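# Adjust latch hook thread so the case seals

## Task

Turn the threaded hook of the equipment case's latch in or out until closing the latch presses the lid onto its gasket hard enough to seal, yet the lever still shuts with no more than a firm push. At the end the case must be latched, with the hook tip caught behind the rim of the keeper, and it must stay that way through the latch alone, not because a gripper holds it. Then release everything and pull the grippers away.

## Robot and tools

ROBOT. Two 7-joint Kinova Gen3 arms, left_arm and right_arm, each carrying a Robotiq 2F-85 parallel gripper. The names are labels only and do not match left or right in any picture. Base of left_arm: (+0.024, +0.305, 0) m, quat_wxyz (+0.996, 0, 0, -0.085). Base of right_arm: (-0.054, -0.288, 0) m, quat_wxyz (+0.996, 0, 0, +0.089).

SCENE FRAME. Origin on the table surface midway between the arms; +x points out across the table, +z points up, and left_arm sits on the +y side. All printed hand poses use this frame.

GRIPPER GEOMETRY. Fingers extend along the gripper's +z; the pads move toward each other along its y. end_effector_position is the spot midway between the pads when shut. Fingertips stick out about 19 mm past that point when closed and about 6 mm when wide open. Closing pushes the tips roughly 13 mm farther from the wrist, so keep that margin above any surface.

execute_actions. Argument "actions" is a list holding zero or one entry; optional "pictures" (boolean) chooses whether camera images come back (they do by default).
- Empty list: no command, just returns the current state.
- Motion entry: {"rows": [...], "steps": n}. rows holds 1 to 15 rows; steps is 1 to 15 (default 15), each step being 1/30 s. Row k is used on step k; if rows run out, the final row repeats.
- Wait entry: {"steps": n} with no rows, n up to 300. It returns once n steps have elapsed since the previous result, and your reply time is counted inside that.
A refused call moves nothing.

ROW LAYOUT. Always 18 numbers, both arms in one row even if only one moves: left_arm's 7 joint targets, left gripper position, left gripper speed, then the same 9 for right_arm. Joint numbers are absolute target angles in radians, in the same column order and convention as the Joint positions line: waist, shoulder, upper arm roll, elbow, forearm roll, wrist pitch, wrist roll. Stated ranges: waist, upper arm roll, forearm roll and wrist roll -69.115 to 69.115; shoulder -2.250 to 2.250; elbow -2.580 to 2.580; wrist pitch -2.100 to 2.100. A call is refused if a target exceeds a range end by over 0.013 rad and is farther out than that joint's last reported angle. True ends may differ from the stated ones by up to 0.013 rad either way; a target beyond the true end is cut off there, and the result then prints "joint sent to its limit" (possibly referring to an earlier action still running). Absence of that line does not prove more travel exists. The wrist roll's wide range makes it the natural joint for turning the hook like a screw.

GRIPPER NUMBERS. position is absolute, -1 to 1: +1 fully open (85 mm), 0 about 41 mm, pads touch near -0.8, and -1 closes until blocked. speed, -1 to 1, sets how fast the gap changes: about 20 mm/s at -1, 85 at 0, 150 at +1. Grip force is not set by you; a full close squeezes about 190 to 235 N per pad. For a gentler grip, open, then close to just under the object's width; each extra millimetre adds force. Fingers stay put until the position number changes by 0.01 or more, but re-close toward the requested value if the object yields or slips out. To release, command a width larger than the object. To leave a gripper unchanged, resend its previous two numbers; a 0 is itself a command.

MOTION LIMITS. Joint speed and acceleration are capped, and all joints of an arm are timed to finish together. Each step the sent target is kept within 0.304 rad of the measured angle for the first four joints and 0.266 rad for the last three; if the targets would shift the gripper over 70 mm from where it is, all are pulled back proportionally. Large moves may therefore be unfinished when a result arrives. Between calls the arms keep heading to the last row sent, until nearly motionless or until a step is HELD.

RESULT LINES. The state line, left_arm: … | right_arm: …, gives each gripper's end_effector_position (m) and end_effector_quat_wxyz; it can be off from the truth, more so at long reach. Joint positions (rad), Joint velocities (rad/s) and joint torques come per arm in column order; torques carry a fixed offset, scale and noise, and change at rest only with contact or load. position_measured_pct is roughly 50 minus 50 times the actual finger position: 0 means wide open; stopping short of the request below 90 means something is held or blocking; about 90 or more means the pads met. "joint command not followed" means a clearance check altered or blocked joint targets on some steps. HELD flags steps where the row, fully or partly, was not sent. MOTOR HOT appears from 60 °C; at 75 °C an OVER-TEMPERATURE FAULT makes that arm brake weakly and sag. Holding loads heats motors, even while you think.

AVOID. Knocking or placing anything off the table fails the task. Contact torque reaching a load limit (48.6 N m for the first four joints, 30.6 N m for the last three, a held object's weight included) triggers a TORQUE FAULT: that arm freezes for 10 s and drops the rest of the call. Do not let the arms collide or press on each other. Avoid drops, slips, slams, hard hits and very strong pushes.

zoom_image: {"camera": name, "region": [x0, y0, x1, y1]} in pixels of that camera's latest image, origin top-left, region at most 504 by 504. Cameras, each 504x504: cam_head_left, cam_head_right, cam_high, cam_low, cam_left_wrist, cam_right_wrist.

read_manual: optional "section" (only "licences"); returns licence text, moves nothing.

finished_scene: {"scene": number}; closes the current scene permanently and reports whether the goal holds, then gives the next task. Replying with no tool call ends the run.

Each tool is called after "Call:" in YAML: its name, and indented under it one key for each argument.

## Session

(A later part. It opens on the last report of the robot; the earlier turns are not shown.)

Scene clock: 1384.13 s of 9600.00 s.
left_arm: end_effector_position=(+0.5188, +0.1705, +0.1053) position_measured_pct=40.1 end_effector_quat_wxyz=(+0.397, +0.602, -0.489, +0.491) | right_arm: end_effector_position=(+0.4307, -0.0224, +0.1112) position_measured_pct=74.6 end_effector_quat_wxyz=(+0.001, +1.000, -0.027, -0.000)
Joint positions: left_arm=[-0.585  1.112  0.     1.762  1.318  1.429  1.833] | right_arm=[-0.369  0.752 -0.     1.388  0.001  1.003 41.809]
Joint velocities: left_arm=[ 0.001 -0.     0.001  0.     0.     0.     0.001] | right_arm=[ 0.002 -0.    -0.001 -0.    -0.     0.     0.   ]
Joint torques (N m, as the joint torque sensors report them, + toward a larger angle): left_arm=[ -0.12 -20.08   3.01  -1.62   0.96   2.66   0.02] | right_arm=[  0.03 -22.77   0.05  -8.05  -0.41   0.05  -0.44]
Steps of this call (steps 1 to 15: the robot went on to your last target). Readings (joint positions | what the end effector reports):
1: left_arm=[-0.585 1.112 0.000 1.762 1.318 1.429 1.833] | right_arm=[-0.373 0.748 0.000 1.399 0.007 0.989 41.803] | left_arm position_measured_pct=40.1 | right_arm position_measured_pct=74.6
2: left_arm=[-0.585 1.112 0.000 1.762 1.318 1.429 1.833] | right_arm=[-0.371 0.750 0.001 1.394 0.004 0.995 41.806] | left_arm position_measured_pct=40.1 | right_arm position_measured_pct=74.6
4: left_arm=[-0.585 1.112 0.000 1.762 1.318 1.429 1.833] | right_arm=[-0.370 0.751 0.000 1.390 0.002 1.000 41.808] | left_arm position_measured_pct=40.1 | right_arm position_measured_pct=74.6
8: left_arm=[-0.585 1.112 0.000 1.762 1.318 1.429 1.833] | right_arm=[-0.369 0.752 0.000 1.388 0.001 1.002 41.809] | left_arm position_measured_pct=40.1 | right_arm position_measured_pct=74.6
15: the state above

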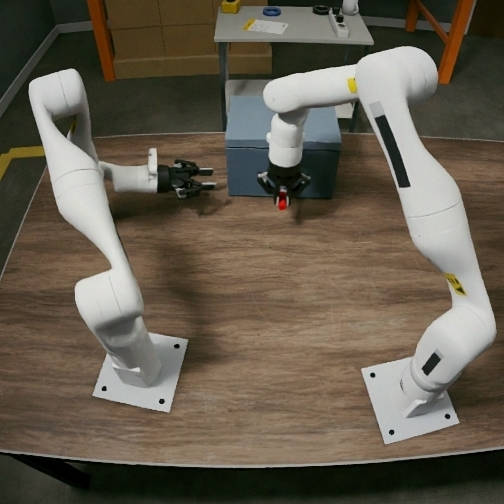

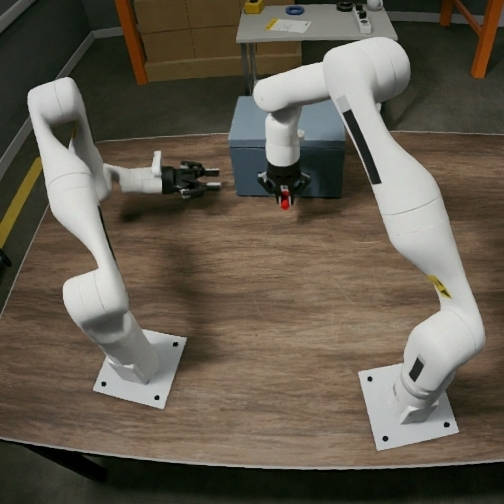

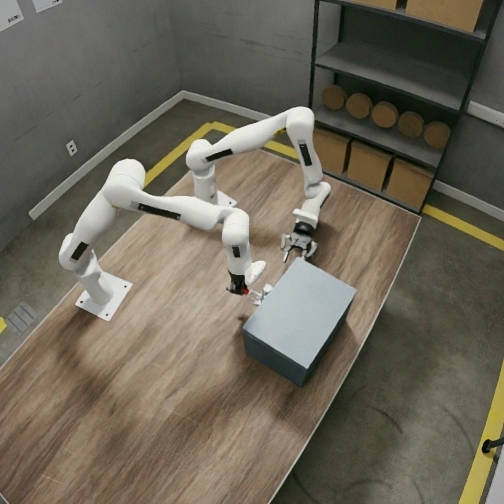

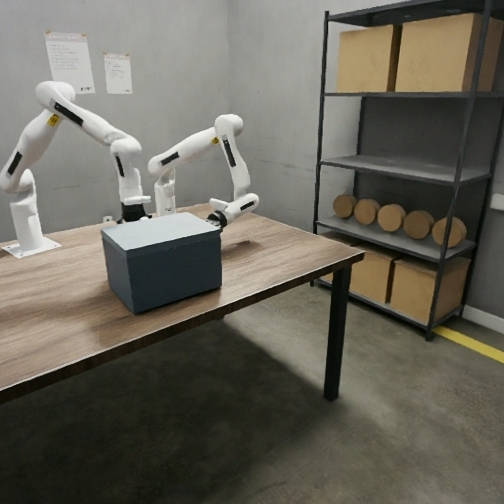

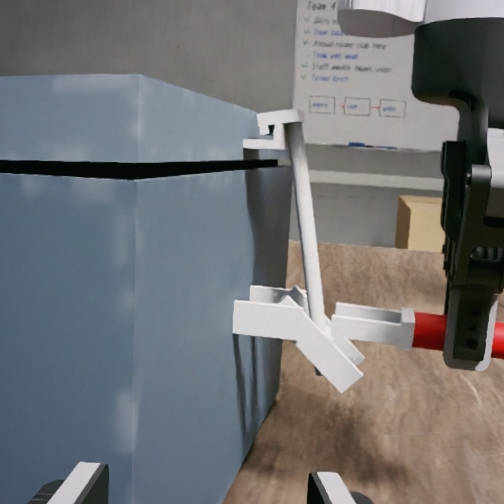

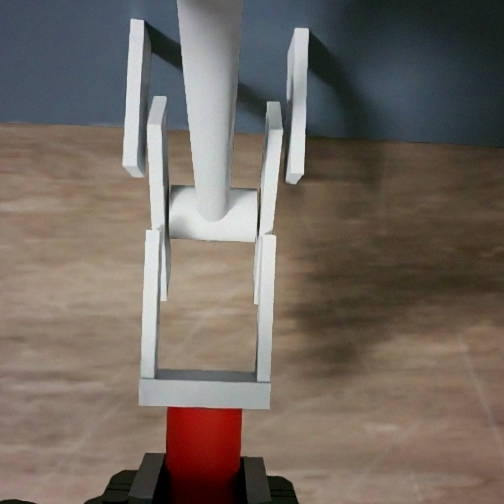

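Call:
execute_actions:
  actions:
    - {"rows":[[-0.585,1.112,0,1.762,1.318,1.429,1.833,0.2,0,-0.3685,0.7511,0,1.3874,0,1.003,41.8086,-0.3,-0.6],[-0.585,1.112,0,1.762,1.318,1.429,1.833,0.2,0,-0.3685,0.7511,0,1.3874,0,1.003,41.8086,-0.3,-0.6],[-0.585,1.112,0,1.762,1.318,1.429,1.833,0.2,0,-0.3685,0.7511,0,1.3874,0,1.003,41.8086,-0.3,-0.6],[-0.585,1.112,0,1.762,1.318,1.429,1.833,0.2,0,-0.3685,0.7511,0,1.3874,0,1.003,41.8086,-0.3,-0.6],[-0.585,1.112,0,1.762,1.318,1.429,1.833,0.2,0,-0.3685,0.7511,0,1.3874,0,1.003,41.8086,-0.3,-0.6],[-0.585,1.112,0,1.762,1.318,1.429,1.833,0.2,0,-0.3685,0.7511,0,1.3874,0,1.003,41.8086,-0.3,-0.6],[-0.585,1.112,0,1.762,1.318,1.429,1.833,0.2,0,-0.3685,0.7511,0,1.3874,0,1.003,41.8086,-0.3,-0.6],[-0.585,1.112,0,1.762,1.318,1.429,1.833,0.2,0,-0.3685,0.7511,0,1.3874,0,1.003,41.8086,-0.15,0],[-0.585,1.112,0,1.762,1.318,1.429,1.833,0.2,0,-0.3685,0.7511,0,1.3874,0,1.003,41.8086,-0.15,0],[-0.585,1.112,0,1.762,1.318,1.429,1.833,0.2,0,-0.3684,0.7461,0,1.381,0,1.0145,41.8088,-0.15,0],[-0.585,1.112,0,1.762,1.318,1.429,1.833,0.2,0,-0.3683,0.7411,0,1.3746,0,1.0259,41.8091,-0.15,0],[-0.585,1.112,0,1.762,1.318,1.429,1.833,0.2,0,-0.3682,0.7361,0,1.3682,0,1.0373,41.8093,-0.15,0],[-0.585,1.112,0,1.762,1.318,1.429,1.833,0.2,0,-0.368,0.7311,0,1.3618,0,1.0487,41.8095,-0.15,0],[-0.585,1.112,0,1.762,1.318,1.429,1.833,0.2,0,-0.3679,0.7261,0,1.3554,0,1.0601,41.8098,-0.15,0],[-0.585,1.112,0,1.762,1.318,1.429,1.833,0.2,0,-0.3678,0.7211,0,1.349,0,1.0715,41.81,-0.15,0]],"steps":15}
  pictures: false

Call:
execute_actions:
  actions:
    - {"rows":[[-0.585,1.112,0,1.762,1.318,1.429,1.833,0.2,0,-0.3659,0.7172,0,1.333,0,1.0914,41.8119,-0.15,0],[-0.585,1.112,0,1.762,1.318,1.429,1.833,0.2,0,-0.364,0.7134,0,1.3171,0,1.1111,41.8138,-0.15,0],[-0.585,1.112,0,1.762,1.318,1.429,1.833,0.2,0,-0.3621,0.7095,0,1.3011,0,1.131,41.8157,-0.15,0],[-0.585,1.112,0,1.762,1.318,1.429,1.833,0.2,0,-0.3591,0.7089,0,1.2752,0,1.1575,41.8187,-0.15,0],[-0.585,1.112,0,1.762,1.318,1.429,1.833,0.2,0,-0.3562,0.7082,0,1.2492,0,1.1842,41.8216,-0.15,0],[-0.585,1.112,0,1.762,1.318,1.429,1.833,0.2,0,-0.3532,0.7076,0,1.2233,0,1.2107,41.8246,-0.15,0],[-0.585,1.112,0,1.762,1.318,1.429,1.833,0.2,0,-0.3503,0.7069,0,1.1974,0,1.2373,41.8275,-0.15,0],[-0.585,1.112,0,1.762,1.318,1.429,1.833,0.2,0,-0.3473,0.7063,0,1.1715,0,1.2638,41.8305,-0.15,0],[-0.585,1.112,0,1.762,1.318,1.429,1.833,0.2,0,-0.3444,0.7056,0,1.1455,0,1.2905,41.8334,-0.15,0],[-0.585,1.112,0,1.762,1.318,1.429,1.833,0.2,0,-0.3414,0.705,0,1.1196,0,1.317,41.8364,-0.15,0],[-0.585,1.112,0,1.762,1.318,1.429,1.833,0.2,0,-0.3373,0.7139,0,1.0884,0,1.3393,41.8405,-0.15,0],[-0.585,1.112,0,1.762,1.318,1.429,1.833,0.2,0,-0.3332,0.7228,0,1.0572,0,1.3616,41.8446,-0.15,0],[-0.585,1.112,0,1.762,1.318,1.429,1.833,0.2,0,-0.3291,0.7317,0,1.026,0,1.3839,41.8486,-0.15,0],[-0.585,1.112,0,1.762,1.318,1.429,1.833,0.2,0,-0.3251,0.7406,0,0.9948,0,1.4062,41.8527,-0.15,0],[-0.585,1.112,0,1.762,1.318,1.429,1.833,0.2,0,-0.321,0.7495,0,0.9636,0,1.4285,41.8568,-0.15,0]],"steps":15}
  pictures: false

Call:
execute_actions:
  actions:
    - {"rows":[[-0.585,1.112,0,1.762,1.318,1.429,1.833,0.2,0,-0.3169,0.7584,0,0.9324,0,1.4508,41.8609,-0.15,0],[-0.585,1.112,0,1.762,1.318,1.429,1.833,0.2,0,-0.3128,0.7673,0,0.9012,0,1.4731,41.8649,-0.15,0],[-0.585,1.112,0,1.762,1.318,1.429,1.833,0.2,0,-0.3087,0.7762,0,0.87,0,1.4954,41.869,-0.15,0],[-0.585,1.112,0,1.762,1.318,1.429,1.833,0.2,0,-0.3056,0.7879,0,0.8469,0,1.5068,41.8721,-0.15,0],[-0.585,1.112,0,1.762,1.318,1.429,1.833,0.2,0,-0.3024,0.7996,0,0.8239,0,1.5181,41.8753,-0.15,0],[-0.585,1.112,0,1.762,1.318,1.429,1.833,0.2,0,-0.2993,0.8113,0,0.8008,0,1.5295,41.8784,-0.15,0],[-0.585,1.112,0,1.762,1.318,1.429,1.833,0.2,0,-0.2962,0.8229,0,0.7777,0,1.541,41.8816,-0.15,0],[-0.585,1.112,0,1.762,1.318,1.429,1.833,0.2,0,-0.2931,0.8346,0,0.7546,0,1.5524,41.8847,-0.15,0],[-0.585,1.112,0,1.762,1.318,1.429,1.833,0.2,0,-0.2899,0.8463,0,0.7316,0,1.5637,41.8879,-0.15,0],[-0.585,1.112,0,1.762,1.318,1.429,1.833,0.2,0,-0.2868,0.858,0,0.7085,0,1.5751,41.891,-0.15,0]],"steps":15}
  pictures: false

Call:
execute_actions:
  actions:
    - {"steps":8}

Scene clock: 1444.63 s of 9600.00 s.
left_arm: end_effector_position=(+0.5188, +0.1705, +0.1053) position_measured_pct=40.1 end_effector_quat_wxyz=(+0.397, +0.602, -0.489, +0.491) | right_arm: end_effector_position=(+0.4320, -0.0219, +0.1266) position_measured_pct=57.9 end_effector_quat_wxyz=(-0.000, +1.000, -0.028, +0.000)
Joint positions: left_arm=[-0.585  1.112  0.     1.762  1.318  1.429  1.833] | right_arm=[-0.368  0.735 -0.     1.367 -0.     1.04  41.809]
Joint velocities: left_arm=[-0.001  0.001  0.001 -0.     0.     0.     0.001] | right_arm=[ 0.003 -0.129  0.001 -0.167  0.     0.295  0.006]
Joint torques (N m, as the joint torque sensors report them, + toward a larger angle): left_arm=[ -0.22 -19.87   3.37  -1.72   1.08   2.31   0.2 ] | right_arm=[ -0.17 -22.16   0.13  -7.72  -0.1    0.14   0.15]
Steps of this call (steps 1 to 15: the robot went on to your last target; steps 16 to 1800: nothing new was sent; steps 1801 to 1815: all 15 steps of this action). Readings (joint positions | what the end effector reports):
1801: left_arm=[-0.585 1.112 0.000 1.762 1.318 1.429 1.833] | right_arm=[-0.369 0.752 -0.000 1.388 0.001 1.003 41.809] | left_arm position_measured_pct=40.1 | right_arm position_measured_pct=74.6
1802: left_arm=[-0.585 1.112 0.000 1.762 1.318 1.429 1.833] | right_arm=[-0.369 0.753 -0.000 1.388 0.001 1.003 41.809] | left_arm position_measured_pct=40.1 | right_arm position_measured_pct=74.6
1804: left_arm=[-0.585 1.112 0.000 1.762 1.318 1.429 1.833] | right_arm=[-0.369 0.752 -0.000 1.388 0.000 1.003 41.809] | left_arm position_measured_pct=40.1 | right_arm position_measured_pct=71.8
1808: left_arm=[-0.585 1.112 0.000 1.762 1.318 1.429 1.833] | right_arm=[-0.369 0.751 0.000 1.387 0.000 1.003 41.809] | left_arm position_measured_pct=40.1 | right_arm position_measured_pct=66.3
1815: the state above

Scene clock: 1445.13 s of 9600.00 s.
left_arm: end_effector_position=(+0.5188, +0.1705, +0.1053) position_measured_pct=40.1 end_effector_quat_wxyz=(+0.397, +0.602, -0.489, +0.491) | right_arm: end_effector_position=(+0.4644, -0.0222, +0.2151) position_measured_pct=57.5 end_effector_quat_wxyz=(-0.001, +1.000, -0.028, +0.002)
Joint positions: left_arm=[-0.585  1.112  0.     1.762  1.318  1.429  1.833] | right_arm=[-0.339  0.713 -0.     1.104 -0.     1.32  41.839]
Joint velocities: left_arm=[ 0.    -0.002  0.001 -0.    -0.     0.     0.001] | right_arm=[ 0.101  0.099  0.001 -0.807  0.     0.652  0.101]
Joint torques (N m, as the joint torque sensors report them, + toward a larger angle): left_arm=[ -0.2  -20.18   3.51  -1.6    0.91   2.57   0.37] | right_arm=[  0.17 -20.88   0.62  -8.83  -0.1    0.14   0.43]
Steps of this call (steps 1 to 15: all 15 steps of this action). Readings (joint positions | what the end effector reports):
1: left_arm=[-0.585 1.112 0.000 1.762 1.318 1.429 1.833] | right_arm=[-0.368 0.731 -0.000 1.361 -0.000 1.050 41.810] | left_arm position_measured_pct=40.1 | right_arm position_measured_pct=57.9
2: left_arm=[-0.585 1.112 0.000 1.762 1.318 1.429 1.833] | right_arm=[-0.367 0.727 -0.000 1.353 -0.000 1.061 41.810] | left_arm position_measured_pct=40.1 | right_arm position_measured_pct=57.5
4: left_arm=[-0.585 1.112 0.000 1.762 1.318 1.429 1.833] | right_arm=[-0.365 0.720 -0.000 1.333 -0.000 1.089 41.812] | left_arm position_measured_pct=40.1 | right_arm position_measured_pct=57.5
8: left_arm=[-0.585 1.112 0.000 1.762 1.318 1.429 1.833] | right_arm=[-0.358 0.713 -0.000 1.268 -0.000 1.162 41.819] | left_arm position_measured_pct=40.1 | right_arm position_measured_pct=57.5
15: the state above

Scene clock: 1445.63 s of 9600.00 s.
left_arm: end_effector_position=(+0.5188, +0.1705, +0.1053) position_measured_pct=40.1 end_effector_quat_wxyz=(+0.397, +0.602, -0.489, +0.491) | right_arm: end_effector_position=(+0.5199, -0.0263, +0.2508) position_measured_pct=57.5 end_effector_quat_wxyz=(-0.000, +1.000, -0.028, +0.001)
Joint positions: left_arm=[-0.585  1.112  0.     1.762  1.318  1.429  1.833] | right_arm=[-0.29   0.847  0.     0.728  0.     1.565 41.889]
Joint velocities: left_arm=[ 0.    -0.001  0.    -0.    -0.001  0.    -0.001] | right_arm=[ 0.041  0.141  0.001 -0.321  0.001  0.171  0.045]
Joint torques (N m, as the joint torque sensors report them, + toward a larger angle): left_arm=[ -0.18 -19.89   3.49  -1.43   1.23   2.49   0.15] | right_arm=[ -0.76 -25.1    0.04  -8.9   -0.54   0.     0.36]
Steps of this call (steps 1 to 15: all 15 steps of this action). Readings (joint positions | what the end effector reports):
1: left_arm=[-0.585 1.112 0.000 1.762 1.318 1.429 1.833] | right_arm=[-0.335 0.718 -0.000 1.076 -0.000 1.341 41.842] | left_arm position_measured_pct=40.1 | right_arm position_measured_pct=57.5
2: left_arm=[-0.585 1.112 0.000 1.762 1.318 1.429 1.833] | right_arm=[-0.332 0.724 -0.000 1.048 -0.000 1.363 41.846] | left_arm position_measured_pct=40.1 | right_arm position_measured_pct=57.5
4: left_arm=[-0.585 1.112 0.000 1.762 1.318 1.429 1.833] | right_arm=[-0.324 0.741 -0.000 0.991 -0.000 1.406 41.853] | left_arm position_measured_pct=40.1 | right_arm position_measured_pct=57.5
8: left_arm=[-0.585 1.112 0.000 1.762 1.318 1.429 1.833] | right_arm=[-0.310 0.781 0.000 0.879 0.000 1.482 41.868] | left_arm position_measured_pct=40.1 | right_arm position_measured_pct=57.5
15: the state above

Scene clock: 1445.90 s of 9600.00 s.
left_arm: end_effector_position=(+0.5188, +0.1705, +0.1053) position_measured_pct=40.1 end_effector_quat_wxyz=(+0.397, +0.602, -0.489, +0.491) | right_arm: end_effector_position=(+0.5229, -0.0266, +0.2506) position_measured_pct=57.5 end_effector_quat_wxyz=(-0.000, +1.000, -0.028, +0.000)
Joint positions: left_arm=[-0.585  1.112  0.     1.762  1.318  1.429  1.833] | right_arm=[-0.287  0.857  0.     0.709  0.     1.575 41.891]
Joint velocities: left_arm=[-0.     0.002  0.    -0.    -0.     0.    -0.   ] | right_arm=[ 0.001  0.01  -0.    -0.005  0.     0.001  0.   ]
Joint torques (N m, as the joint torque sensors report them, + toward a larger angle): left_arm=[ -0.63 -20.43   2.85  -1.76   1.12   2.6   -0.01] | right_arm=[ -0.05 -24.28   0.05  -9.63  -0.11   0.15   0.21]
Steps of this call (steps 1 to 8: the robot went on to your last target). Readings (joint positions | what the end effector reports):
1: left_arm=[-0.585 1.112 0.000 1.762 1.318 1.429 1.833] | right_arm=[-0.289 0.851 0.000 0.719 0.000 1.570 41.890] | left_arm position_measured_pct=40.1 | right_arm position_measured_pct=57.5
2: left_arm=[-0.585 1.112 0.000 1.762 1.318 1.429 1.833] | right_arm=[-0.288 0.853 0.000 0.715 0.000 1.573 41.890] | left_arm position_measured_pct=40.1 | right_arm position_measured_pct=57.5
4: left_arm=[-0.585 1.112 0.000 1.762 1.318 1.429 1.833] | right_arm=[-0.287 0.855 0.000 0.711 0.000 1.574 41.891] | left_arm position_measured_pct=40.1 | right_arm position_measured_pct=57.5
8: the state above

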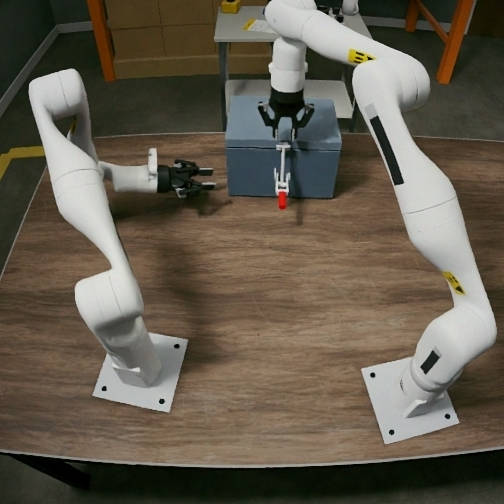

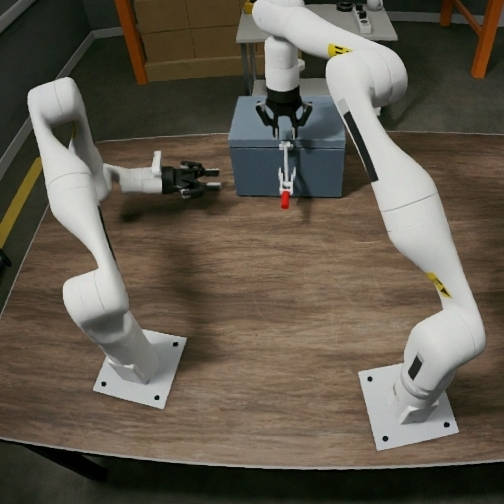

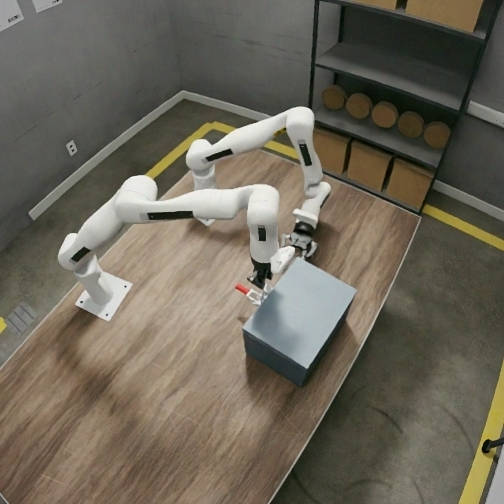

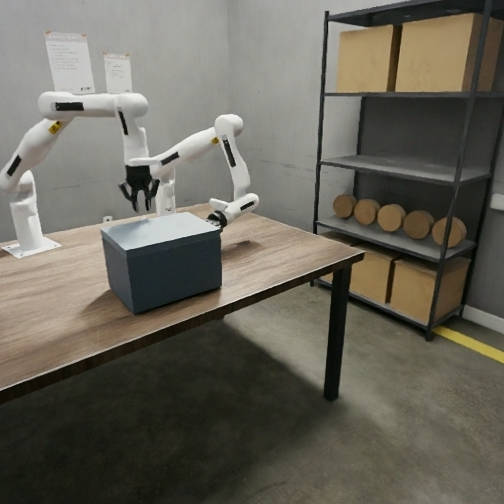

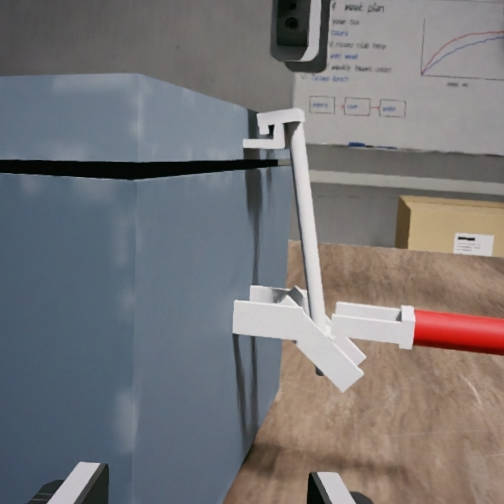

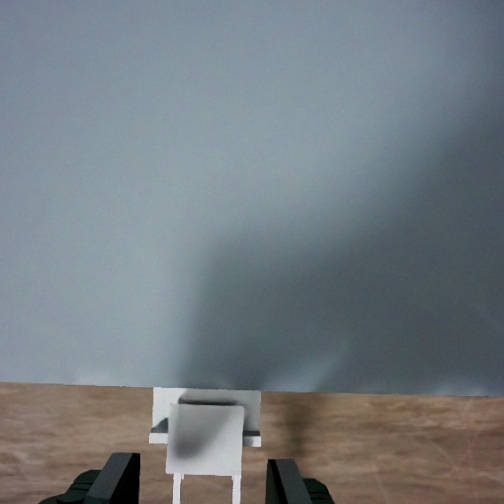

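Call:
execute_actions:
  actions: []

Scene clock: 1482.07 s of 9600.00 s.
left_arm: end_effector_position=(+0.5188, +0.1705, +0.1053) position_measured_pct=40.1 end_effector_quat_wxyz=(+0.397, +0.602, -0.489, +0.491) | right_arm: end_effector_position=(+0.5230, -0.0267, +0.2500) position_measured_pct=57.5 end_effector_quat_wxyz=(+0.000, +1.000, -0.028, -0.000)
Joint positions: left_arm=[-0.585  1.112  0.     1.762  1.318  1.429  1.833] | right_arm=[-0.287  0.858  0.     0.708  0.     1.575 41.891]
Joint velocities: left_arm=[ 0.    -0.    -0.     0.     0.     0.    -0.001] | right_arm=[-0.001 -0.     0.    -0.    -0.    -0.     0.   ]
Joint torques (N m, as the joint torque sensors report them, + toward a larger angle): left_arm=[ -0.49 -20.1    2.88  -1.45   1.13   2.41   0.21] | right_arm=[ -0.07 -24.41   0.22  -9.27  -0.12   0.17   0.17]
Steps of this call (steps 1 to 30: the robot went on to your last target; steps 31 to 1085: nothing new was sent). Readings (joint positions | what the end effector reports):
1: left_arm=[-0.585 1.112 0.000 1.762 1.318 1.429 1.833] | right_arm=[-0.287 0.857 0.000 0.709 0.000 1.575 41.891] | left_arm position_measured_pct=40.1 | right_arm position_measured_pct=57.5
2: left_arm=[-0.585 1.112 0.000 1.762 1.318 1.429 1.833] | right_arm=[-0.287 0.857 0.000 0.709 0.000 1.575 41.891] | left_arm position_measured_pct=40.1 | right_arm position_measured_pct=57.5
4: left_arm=[-0.585 1.112 0.000 1.762 1.318 1.429 1.833] | right_arm=[-0.287 0.858 0.000 0.709 0.000 1.575 41.891] | left_arm position_measured_pct=40.1 | right_arm position_measured_pct=57.5
8: left_arm=[-0.585 1.112 0.000 1.762 1.318 1.429 1.833] | right_arm=[-0.287 0.858 0.000 0.709 0.000 1.575 41.891] | left_arm position_measured_pct=40.1 | right_arm position_measured_pct=57.5
1085: the state above
All arms were judged still, so your last target was given up. Only a new action makes them travel on or press farther. Fingers that are still opening or closing keep moving.

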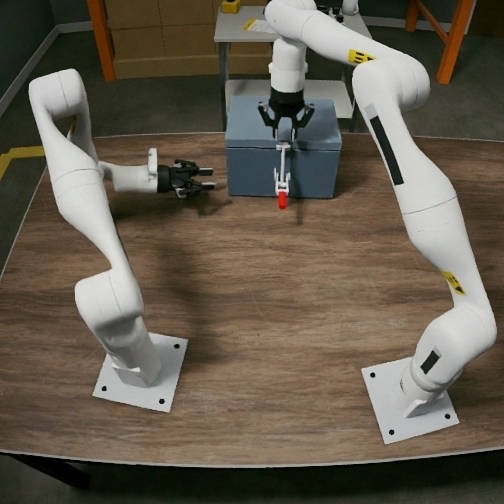

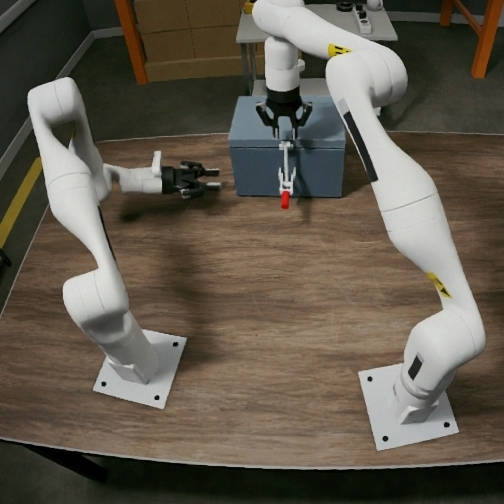

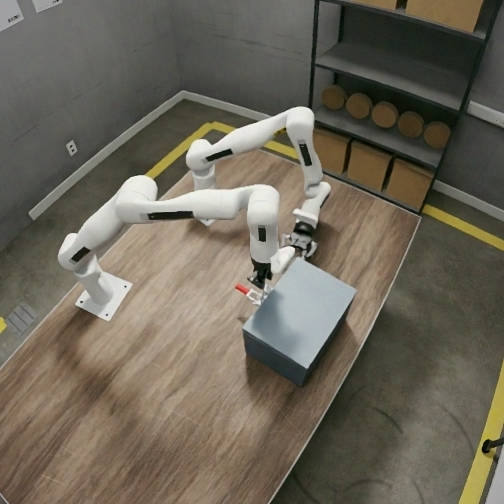

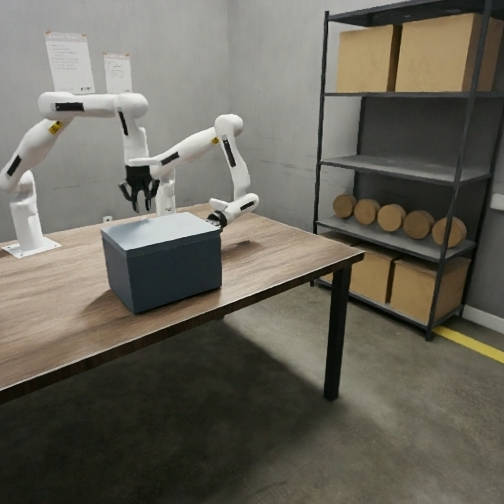

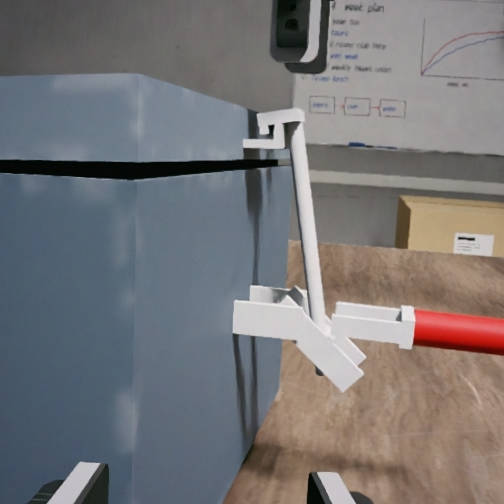

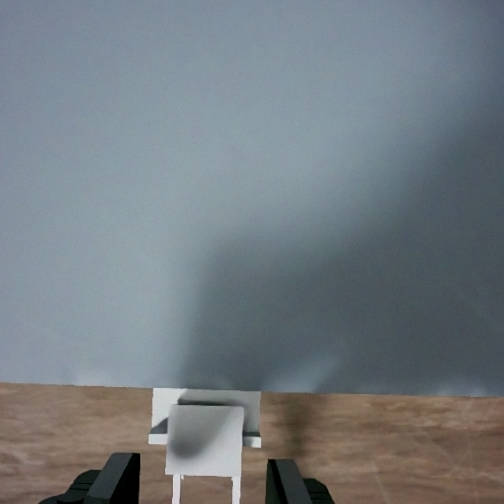

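Call:
execute_actions:
  actions:
    - {"rows":[[-0.585,1.112,0,1.762,1.318,1.429,1.833,0.2,0,-0.2868,0.8582,0,0.7177,0,1.5658,41.891,-0.15,0],[-0.585,1.112,0,1.762,1.318,1.429,1.833,0.2,0,-0.2869,0.8583,0,0.7269,0,1.5565,41.891,-0.15,0],[-0.585,1.112,0,1.762,1.318,1.429,1.833,0.2,0,-0.2869,0.8585,0,0.736,0,1.5471,41.891,-0.15,0],[-0.585,1.112,0,1.762,1.318,1.429,1.833,0.2,0,-0.287,0.8586,0,0.7452,0,1.5378,41.891,-0.15,0],[-0.585,1.112,0,1.762,1.318,1.429,1.833,0.2,0,-0.287,0.8588,0,0.7544,0,1.5285,41.891,-0.15,0],[-0.585,1.112,0,1.762,1.318,1.429,1.833,0.2,0,-0.287,0.8589,0,0.7636,0,1.5192,41.891,-0.15,0],[-0.585,1.112,0,1.762,1.318,1.429,1.833,0.2,0,-0.2871,0.8591,0,0.7727,0,1.5098,41.891,-0.15,0],[-0.585,1.112,0,1.762,1.318,1.429,1.833,0.2,0,-0.2871,0.8592,0,0.7819,0,1.5005,41.891,-0.15,0]],"steps":15}

Scene clock: 1493.50 s of 9600.00 s.
left_arm: end_effector_position=(+0.5188, +0.1705, +0.1053) position_measured_pct=40.1 end_effector_quat_wxyz=(+0.397, +0.602, -0.489, +0.491) | right_arm: end_effector_position=(+0.5226, -0.0267, +0.2263) position_measured_pct=57.5 end_effector_quat_wxyz=(+0.000, +1.000, -0.028, -0.000)
Joint positions: left_arm=[-0.585  1.112  0.     1.762  1.318  1.429  1.833] | right_arm=[-0.287  0.86  -0.     0.781 -0.     1.502 41.891]
Joint velocities: left_arm=[ 0.     0.001 -0.001 -0.    -0.    -0.    -0.001] | right_arm=[ 0.001 -0.002  0.001  0.017 -0.    -0.015  0.   ]
Joint torques (N m, as the joint torque sensors report them, + toward a larger angle): left_arm=[ -0.05 -20.05   3.21  -1.78   1.24   2.36  -0.16] | right_arm=[ -0.18 -25.14   0.39  -9.25  -0.13   0.04   0.15]
Steps of this call (steps 1 to 328: nothing new was sent; steps 329 to 343: all 15 steps of this action). Readings (joint positions | what the end effector reports):
329: left_arm=[-0.585 1.112 0.000 1.762 1.318 1.429 1.833] | right_arm=[-0.287 0.858 0.000 0.709 0.000 1.574 41.891] | left_arm position_measured_pct=40.1 | right_arm position_measured_pct=57.5
330: left_arm=[-0.585 1.112 0.000 1.762 1.318 1.429 1.833] | right_arm=[-0.287 0.858 0.000 0.712 0.000 1.571 41.891] | left_arm position_measured_pct=40.1 | right_arm position_measured_pct=57.5
332: left_arm=[-0.585 1.112 0.000 1.762 1.318 1.429 1.833] | right_arm=[-0.287 0.858 0.000 0.723 0.000 1.561 41.891] | left_arm position_measured_pct=40.1 | right_arm position_measured_pct=57.5
336: left_arm=[-0.585 1.112 0.000 1.762 1.318 1.429 1.833] | right_arm=[-0.287 0.858 0.000 0.753 0.000 1.530 41.891] | left_arm position_measured_pct=40.1 | right_arm position_measured_pct=57.5
343: the state above

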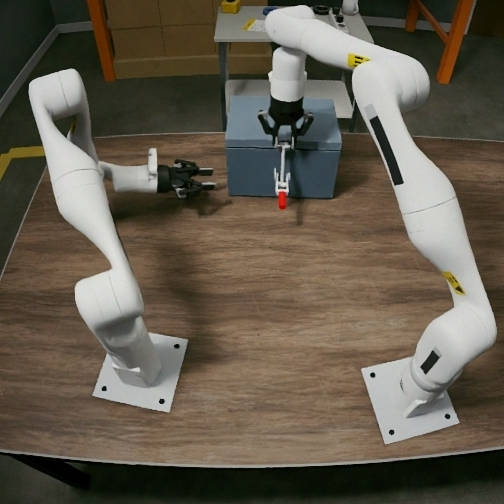

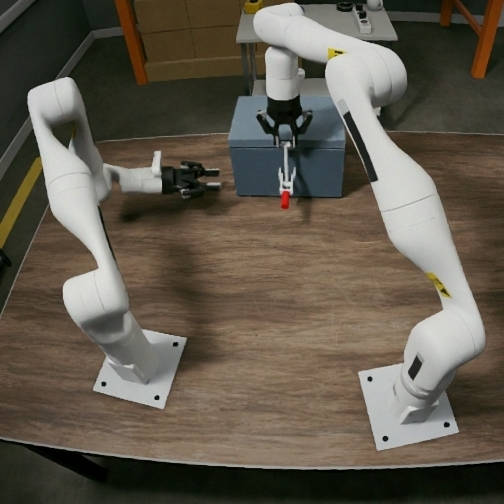

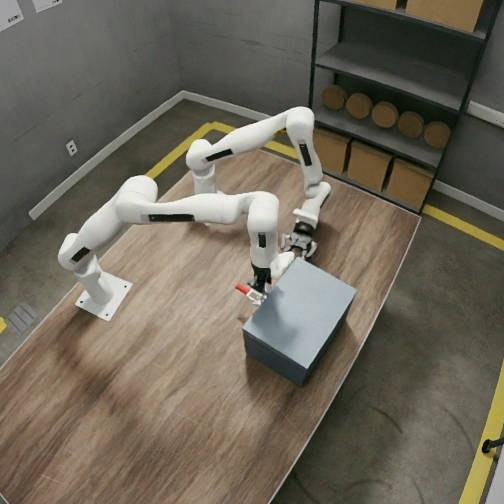

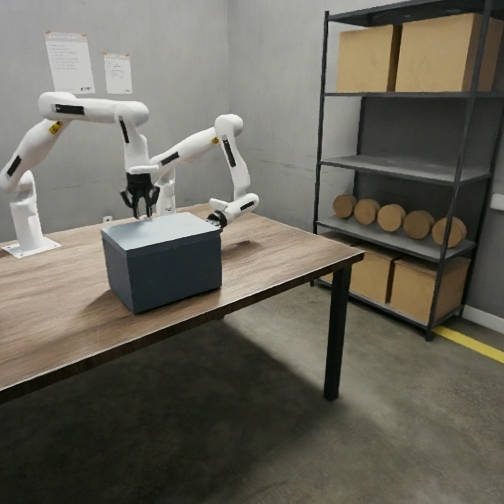

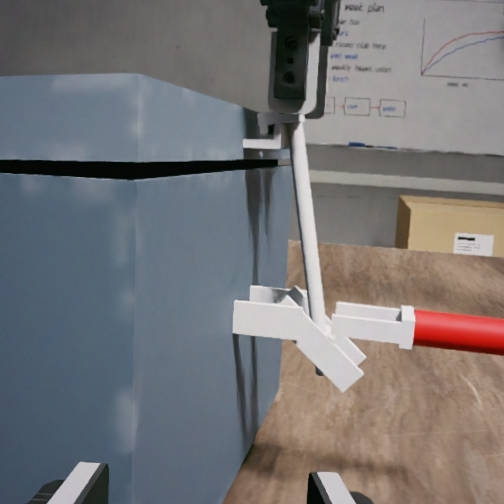

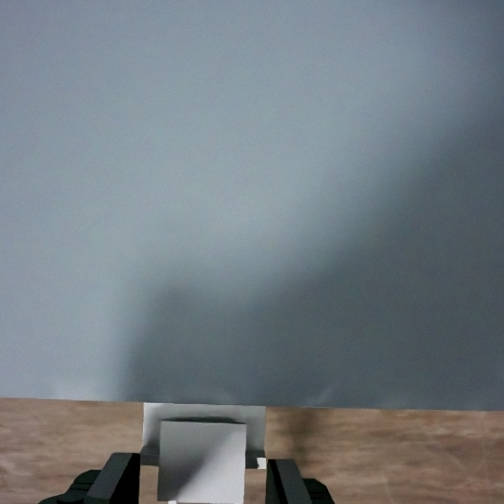

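Call:
execute_actions:
  actions:
    - {"rows":[[-0.585,1.112,0,1.762,1.318,1.429,1.833,0.2,0,-0.2871,0.8592,0,0.7835,0,1.4989,41.891,-0.15,-0.8],[-0.585,1.112,0,1.762,1.318,1.429,1.833,0.2,0,-0.2871,0.8592,0,0.7835,0,1.4989,41.891,-0.44,-0.8]],"steps":15}
  pictures: false

Call:
execute_actions:
  actions:
    - {"steps":10}

Scene clock: 1501.17 s of 9600.00 s.
left_arm: end_effector_position=(+0.5188, +0.1705, +0.1053) position_measured_pct=40.1 end_effector_quat_wxyz=(+0.397, +0.602, -0.489, +0.491) | right_arm: end_effector_position=(+0.5225, -0.0262, +0.2259) position_measured_pct=69.8 end_effector_quat_wxyz=(-0.000, +1.000, -0.027, +0.000)
Joint positions: left_arm=[-0.585  1.112  0.     1.762  1.318  1.429  1.833] | right_arm=[-0.287  0.859 -0.     0.783 -0.     1.499 41.891]
Joint velocities: left_arm=[ 0.  0. -0.  0.  0.  0.  0.] | right_arm=[-0.    -0.001  0.    -0.     0.001 -0.    -0.   ]
Joint torques (N m, as the joint torque sensors report them, + toward a larger angle): left_arm=[ -0.41 -19.9    3.03  -1.59   1.35   2.56   0.02] | right_arm=[  0.15 -24.26   0.33  -9.02   0.     0.05   0.51]
Steps of this call (steps 1 to 15: the robot went on to your last target; steps 16 to 215: nothing new was sent; steps 216 to 230: all 15 steps of this action). Readings (joint positions | what the end effector reports):
216: left_arm=[-0.585 1.112 0.000 1.762 1.318 1.429 1.833] | right_arm=[-0.287 0.859 0.000 0.782 0.000 1.500 41.891] | left_arm position_measured_pct=40.1 | right_arm position_measured_pct=57.5
217: left_arm=[-0.585 1.112 0.000 1.762 1.318 1.429 1.833] | right_arm=[-0.287 0.859 0.000 0.783 0.000 1.500 41.891] | left_arm position_measured_pct=40.1 | right_arm position_measured_pct=57.5
219: left_arm=[-0.585 1.112 0.000 1.762 1.318 1.429 1.833] | right_arm=[-0.287 0.859 0.000 0.783 0.000 1.499 41.891] | left_arm position_measured_pct=40.1 | right_arm position_measured_pct=58.7
223: left_arm=[-0.585 1.112 0.000 1.762 1.318 1.429 1.833] | right_arm=[-0.287 0.859 -0.000 0.783 -0.000 1.499 41.891] | left_arm position_measured_pct=40.1 | right_arm position_measured_pct=62.7
230: the state above

Scene clock: 1501.50 s of 9600.00 s.
left_arm: end_effector_position=(+0.5188, +0.1705, +0.1053) position_measured_pct=40.1 end_effector_quat_wxyz=(+0.397, +0.602, -0.489, +0.491) | right_arm: end_effector_position=(+0.5225, -0.0262, +0.2259) position_measured_pct=70.2 end_effector_quat_wxyz=(-0.000, +1.000, -0.027, +0.000)
Joint positions: left_arm=[-0.585  1.112  0.     1.762  1.318  1.429  1.833] | right_arm=[-0.287  0.859 -0.     0.783 -0.     1.499 41.891]
Joint velocities: left_arm=[ 0.    -0.001  0.     0.     0.001  0.    -0.   ] | right_arm=[ 0.001  0.     0.001  0.    -0.    -0.     0.   ]
Joint torques (N m, as the joint torque sensors report them, + toward a larger angle): left_arm=[ -0.08 -20.06   2.92  -1.88   1.17   2.8    0.1 ] | right_arm=[  0.11 -24.56   0.37  -9.14   0.06   0.4    0.42]
Steps of this call (steps 1 to 10: the robot went on to your last target). Readings (joint positions | what the end effector reports):
1: left_arm=[-0.585 1.112 0.000 1.762 1.318 1.429 1.833] | right_arm=[-0.287 0.859 -0.000 0.783 -0.000 1.499 41.891] | left_arm position_measured_pct=40.1 | right_arm position_measured_pct=70.2
2: left_arm=[-0.585 1.112 0.000 1.762 1.318 1.429 1.833] | right_arm=[-0.287 0.859 -0.000 0.783 -0.000 1.499 41.891] | left_arm position_measured_pct=40.1 | right_arm position_measured_pct=70.2
4: left_arm=[-0.585 1.112 0.000 1.762 1.318 1.429 1.833] | right_arm=[-0.287 0.859 -0.000 0.783 -0.000 1.499 41.891] | left_arm position_measured_pct=40.1 | right_arm position_measured_pct=70.2
8: left_arm=[-0.585 1.112 0.000 1.762 1.318 1.429 1.833] | right_arm=[-0.287 0.859 -0.000 0.783 -0.000 1.499 41.891] | left_arm position_measured_pct=40.1 | right_arm position_measured_pct=70.2
10: the state above

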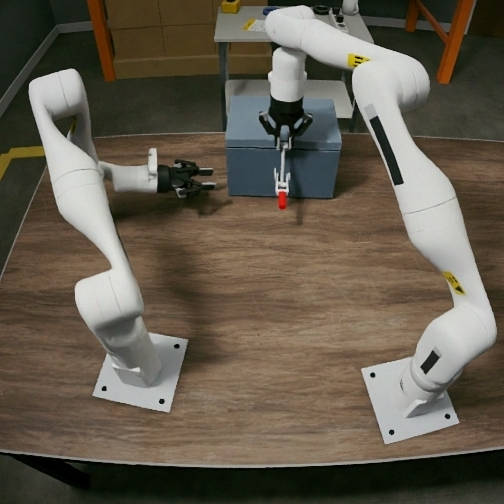

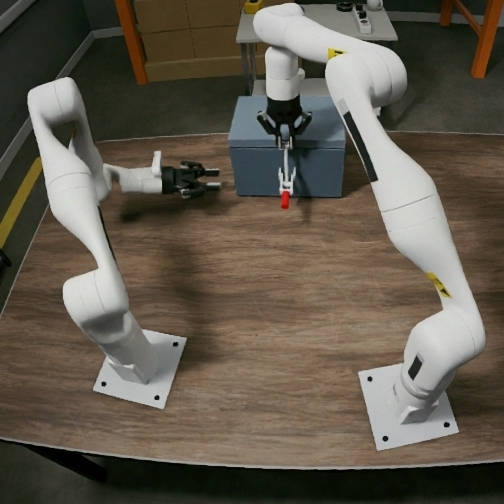

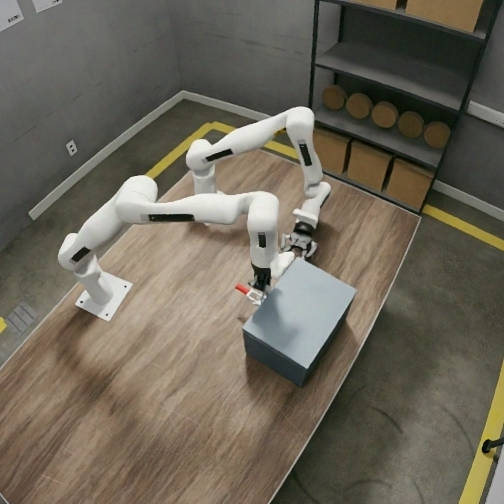

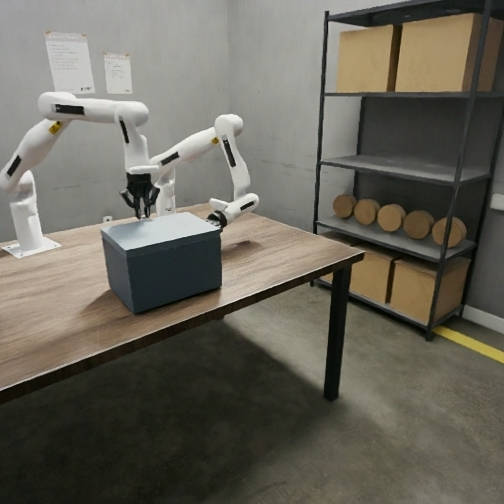

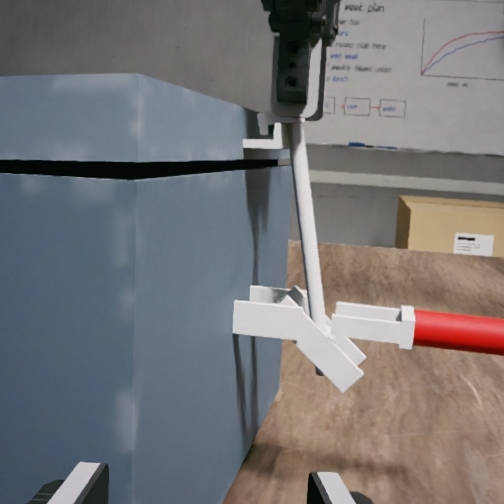

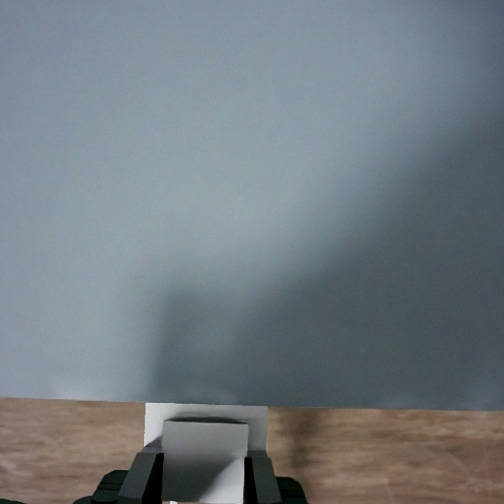

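Call:
execute_actions:
  actions:
    - {"rows":[[-0.585,1.112,0,1.762,1.318,1.429,1.833,0.2,0,-0.2869,0.8598,0,0.7775,0,1.5043,41.891,-0.44,-0.8],[-0.585,1.112,0,1.762,1.318,1.429,1.833,0.2,0,-0.2867,0.8603,0,0.7715,0,1.5098,41.891,-0.44,-0.8],[-0.585,1.112,0,1.762,1.318,1.429,1.833,0.2,0,-0.2865,0.8609,0,0.7655,0,1.5152,41.892,-0.44,-0.8],[-0.585,1.112,0,1.762,1.318,1.429,1.833,0.2,0,-0.2863,0.8615,0,0.7595,0,1.5207,41.892,-0.44,-0.8],[-0.585,1.112,0,1.762,1.318,1.429,1.833,0.2,0,-0.2861,0.862,0,0.7535,0,1.5261,41.892,-0.44,-0.8],[-0.585,1.112,0,1.762,1.318,1.429,1.833,0.2,0,-0.2859,0.8626,0,0.7475,0,1.5316,41.892,-0.44,-0.8],[-0.585,1.112,0,1.762,1.318,1.429,1.833,0.2,0,-0.2858,0.8632,0,0.7414,0,1.537,41.892,-0.44,-0.8],[-0.585,1.112,0,1.762,1.318,1.429,1.833,0.2,0,-0.2856,0.8637,0,0.7354,0,1.5424,41.892,-0.44,-0.8],[-0.585,1.112,0,1.762,1.318,1.429,1.833,0.2,0,-0.2854,0.8643,0,0.7294,0,1.5479,41.893,-0.44,-0.8],[-0.585,1.112,0,1.762,1.318,1.429,1.833,0.2,0,-0.2852,0.8649,0,0.7234,0,1.5533,41.893,-0.44,-0.8],[-0.585,1.112,0,1.762,1.318,1.429,1.833,0.2,0,-0.285,0.8654,0,0.7174,0,1.5588,41.893,-0.44,-0.8],[-0.585,1.112,0,1.762,1.318,1.429,1.833,0.2,0,-0.2848,0.866,0,0.7114,0,1.5642,41.893,-0.44,-0.8]],"steps":15}
  pictures: false

Call:
execute_actions:
  actions:
    - {"steps":12}

Scene clock: 1519.53 s of 9600.00 s.
left_arm: end_effector_position=(+0.5188, +0.1705, +0.1053) position_measured_pct=40.1 end_effector_quat_wxyz=(+0.397, +0.602, -0.489, +0.491) | right_arm: end_effector_position=(+0.5221, -0.0262, +0.2335) position_measured_pct=70.2 end_effector_quat_wxyz=(+0.003, +1.000, -0.027, -0.009)
Joint positions: left_arm=[-0.585  1.112  0.     1.762  1.318  1.429  1.833] | right_arm=[-0.286  0.877 -0.001  0.722 -0.001  1.56  41.893]
Joint velocities: left_arm=[ 0.001 -0.     0.     0.    -0.     0.    -0.   ] | right_arm=[-0.001 -0.02  -0.002 -0.079 -0.003  0.085  0.001]
Joint torques (N m, as the joint torque sensors report them, + toward a larger angle): left_arm=[ -0.38 -20.05   3.26  -1.63   0.99   2.41   0.  ] | right_arm=[  1.09 -33.34   1.7  -13.44   0.78  -0.43   0.12]
Steps of this call (steps 1 to 15: the robot went on to your last target; steps 16 to 526: nothing new was sent; steps 527 to 541: all 15 steps of this action). Readings (joint positions | what the end effector reports):
527: left_arm=[-0.585 1.112 0.000 1.762 1.318 1.429 1.833] | right_arm=[-0.287 0.859 -0.000 0.783 -0.000 1.499 41.891] | left_arm position_measured_pct=40.1 | right_arm position_measured_pct=70.2
528: left_arm=[-0.585 1.112 0.000 1.762 1.318 1.429 1.833] | right_arm=[-0.287 0.860 -0.000 0.781 -0.000 1.501 41.891] | left_arm position_measured_pct=40.1 | right_arm position_measured_pct=70.2
530: left_arm=[-0.585 1.112 0.000 1.762 1.318 1.429 1.833] | right_arm=[-0.287 0.862 -0.000 0.774 -0.000 1.507 41.891] | left_arm position_measured_pct=40.1 | right_arm position_measured_pct=70.2
534: left_arm=[-0.585 1.112 0.000 1.762 1.318 1.429 1.833] | right_arm=[-0.287 0.869 -0.001 0.757 -0.001 1.527 41.892] | left_arm position_measured_pct=40.1 | right_arm position_measured_pct=70.2
541: the state above

Scene clock: 1519.93 s of 9600.00 s.
left_arm: end_effector_position=(+0.5188, +0.1705, +0.1053) position_measured_pct=40.1 end_effector_quat_wxyz=(+0.397, +0.602, -0.489, +0.491) | right_arm: end_effector_position=(+0.5225, -0.0262, +0.2371) position_measured_pct=70.2 end_effector_quat_wxyz=(+0.003, +1.000, -0.027, -0.007)
Joint positions: left_arm=[-0.585  1.112  0.     1.762  1.318  1.429  1.833] | right_arm=[-0.286  0.875 -0.001  0.716 -0.001  1.566 41.893]
Joint velocities: left_arm=[-0.001 -0.001 -0.001  0.    -0.     0.001 -0.   ] | right_arm=[ 0.    -0.002  0.    -0.001  0.     0.001 -0.   ]
Joint torques (N m, as the joint torque sensors report them, + toward a larger angle): left_arm=[ -0.4  -20.1    3.12  -1.47   0.98   2.43  -0.01] | right_arm=[  1.21 -32.2    1.44 -13.72   0.33  -0.6    0.13]
Steps of this call (steps 1 to 12: the robot went on to your last target). Readings (joint positions | what the end effector reports):
1: left_arm=[-0.585 1.112 0.000 1.762 1.318 1.429 1.833] | right_arm=[-0.286 0.877 -0.001 0.720 -0.001 1.563 41.893] | left_arm position_measured_pct=40.1 | right_arm position_measured_pct=70.2
2: left_arm=[-0.585 1.112 0.000 1.762 1.318 1.429 1.833] | right_arm=[-0.286 0.876 -0.001 0.719 -0.001 1.564 41.893] | left_arm position_measured_pct=40.1 | right_arm position_measured_pct=70.2
4: left_arm=[-0.585 1.112 0.000 1.762 1.318 1.429 1.833] | right_arm=[-0.286 0.875 -0.001 0.717 -0.001 1.565 41.893] | left_arm position_measured_pct=40.1 | right_arm position_measured_pct=70.2
8: left_arm=[-0.585 1.112 0.000 1.762 1.318 1.429 1.833] | right_arm=[-0.286 0.875 -0.001 0.716 -0.001 1.566 41.893] | left_arm position_measured_pct=40.1 | right_arm position_measured_pct=70.2
12: the state above

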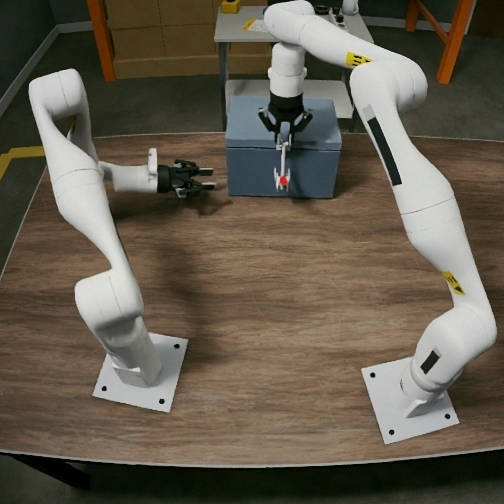

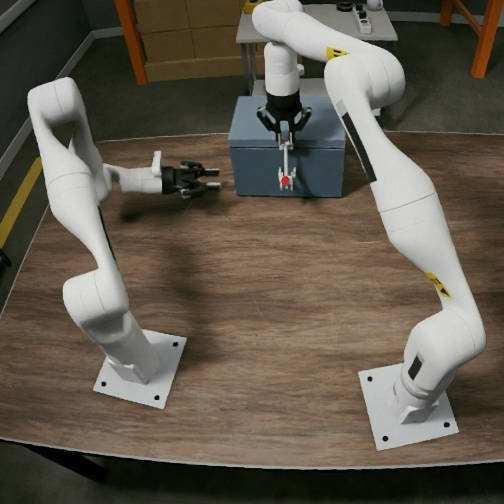

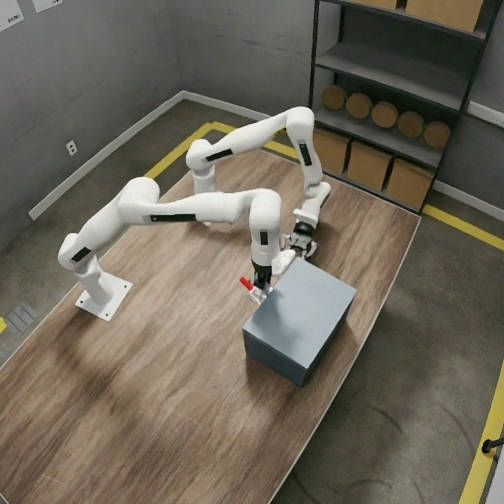

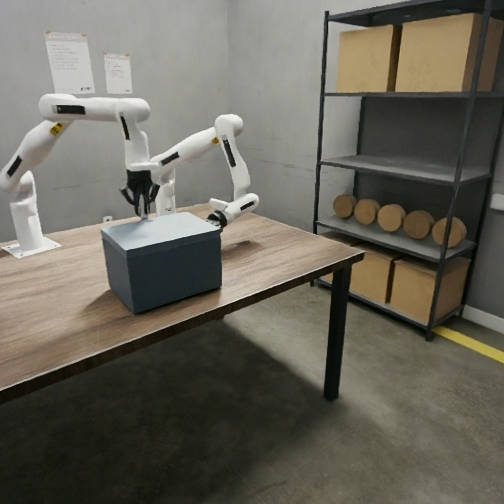

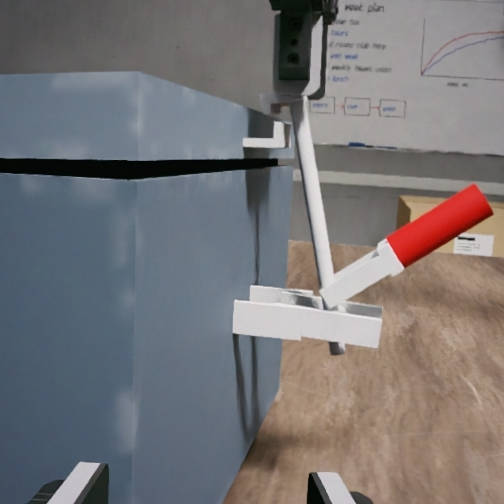

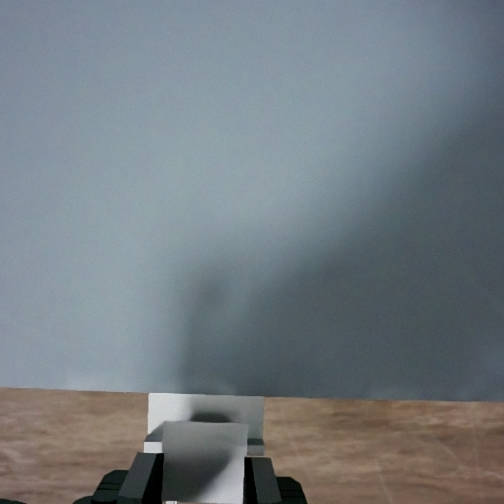

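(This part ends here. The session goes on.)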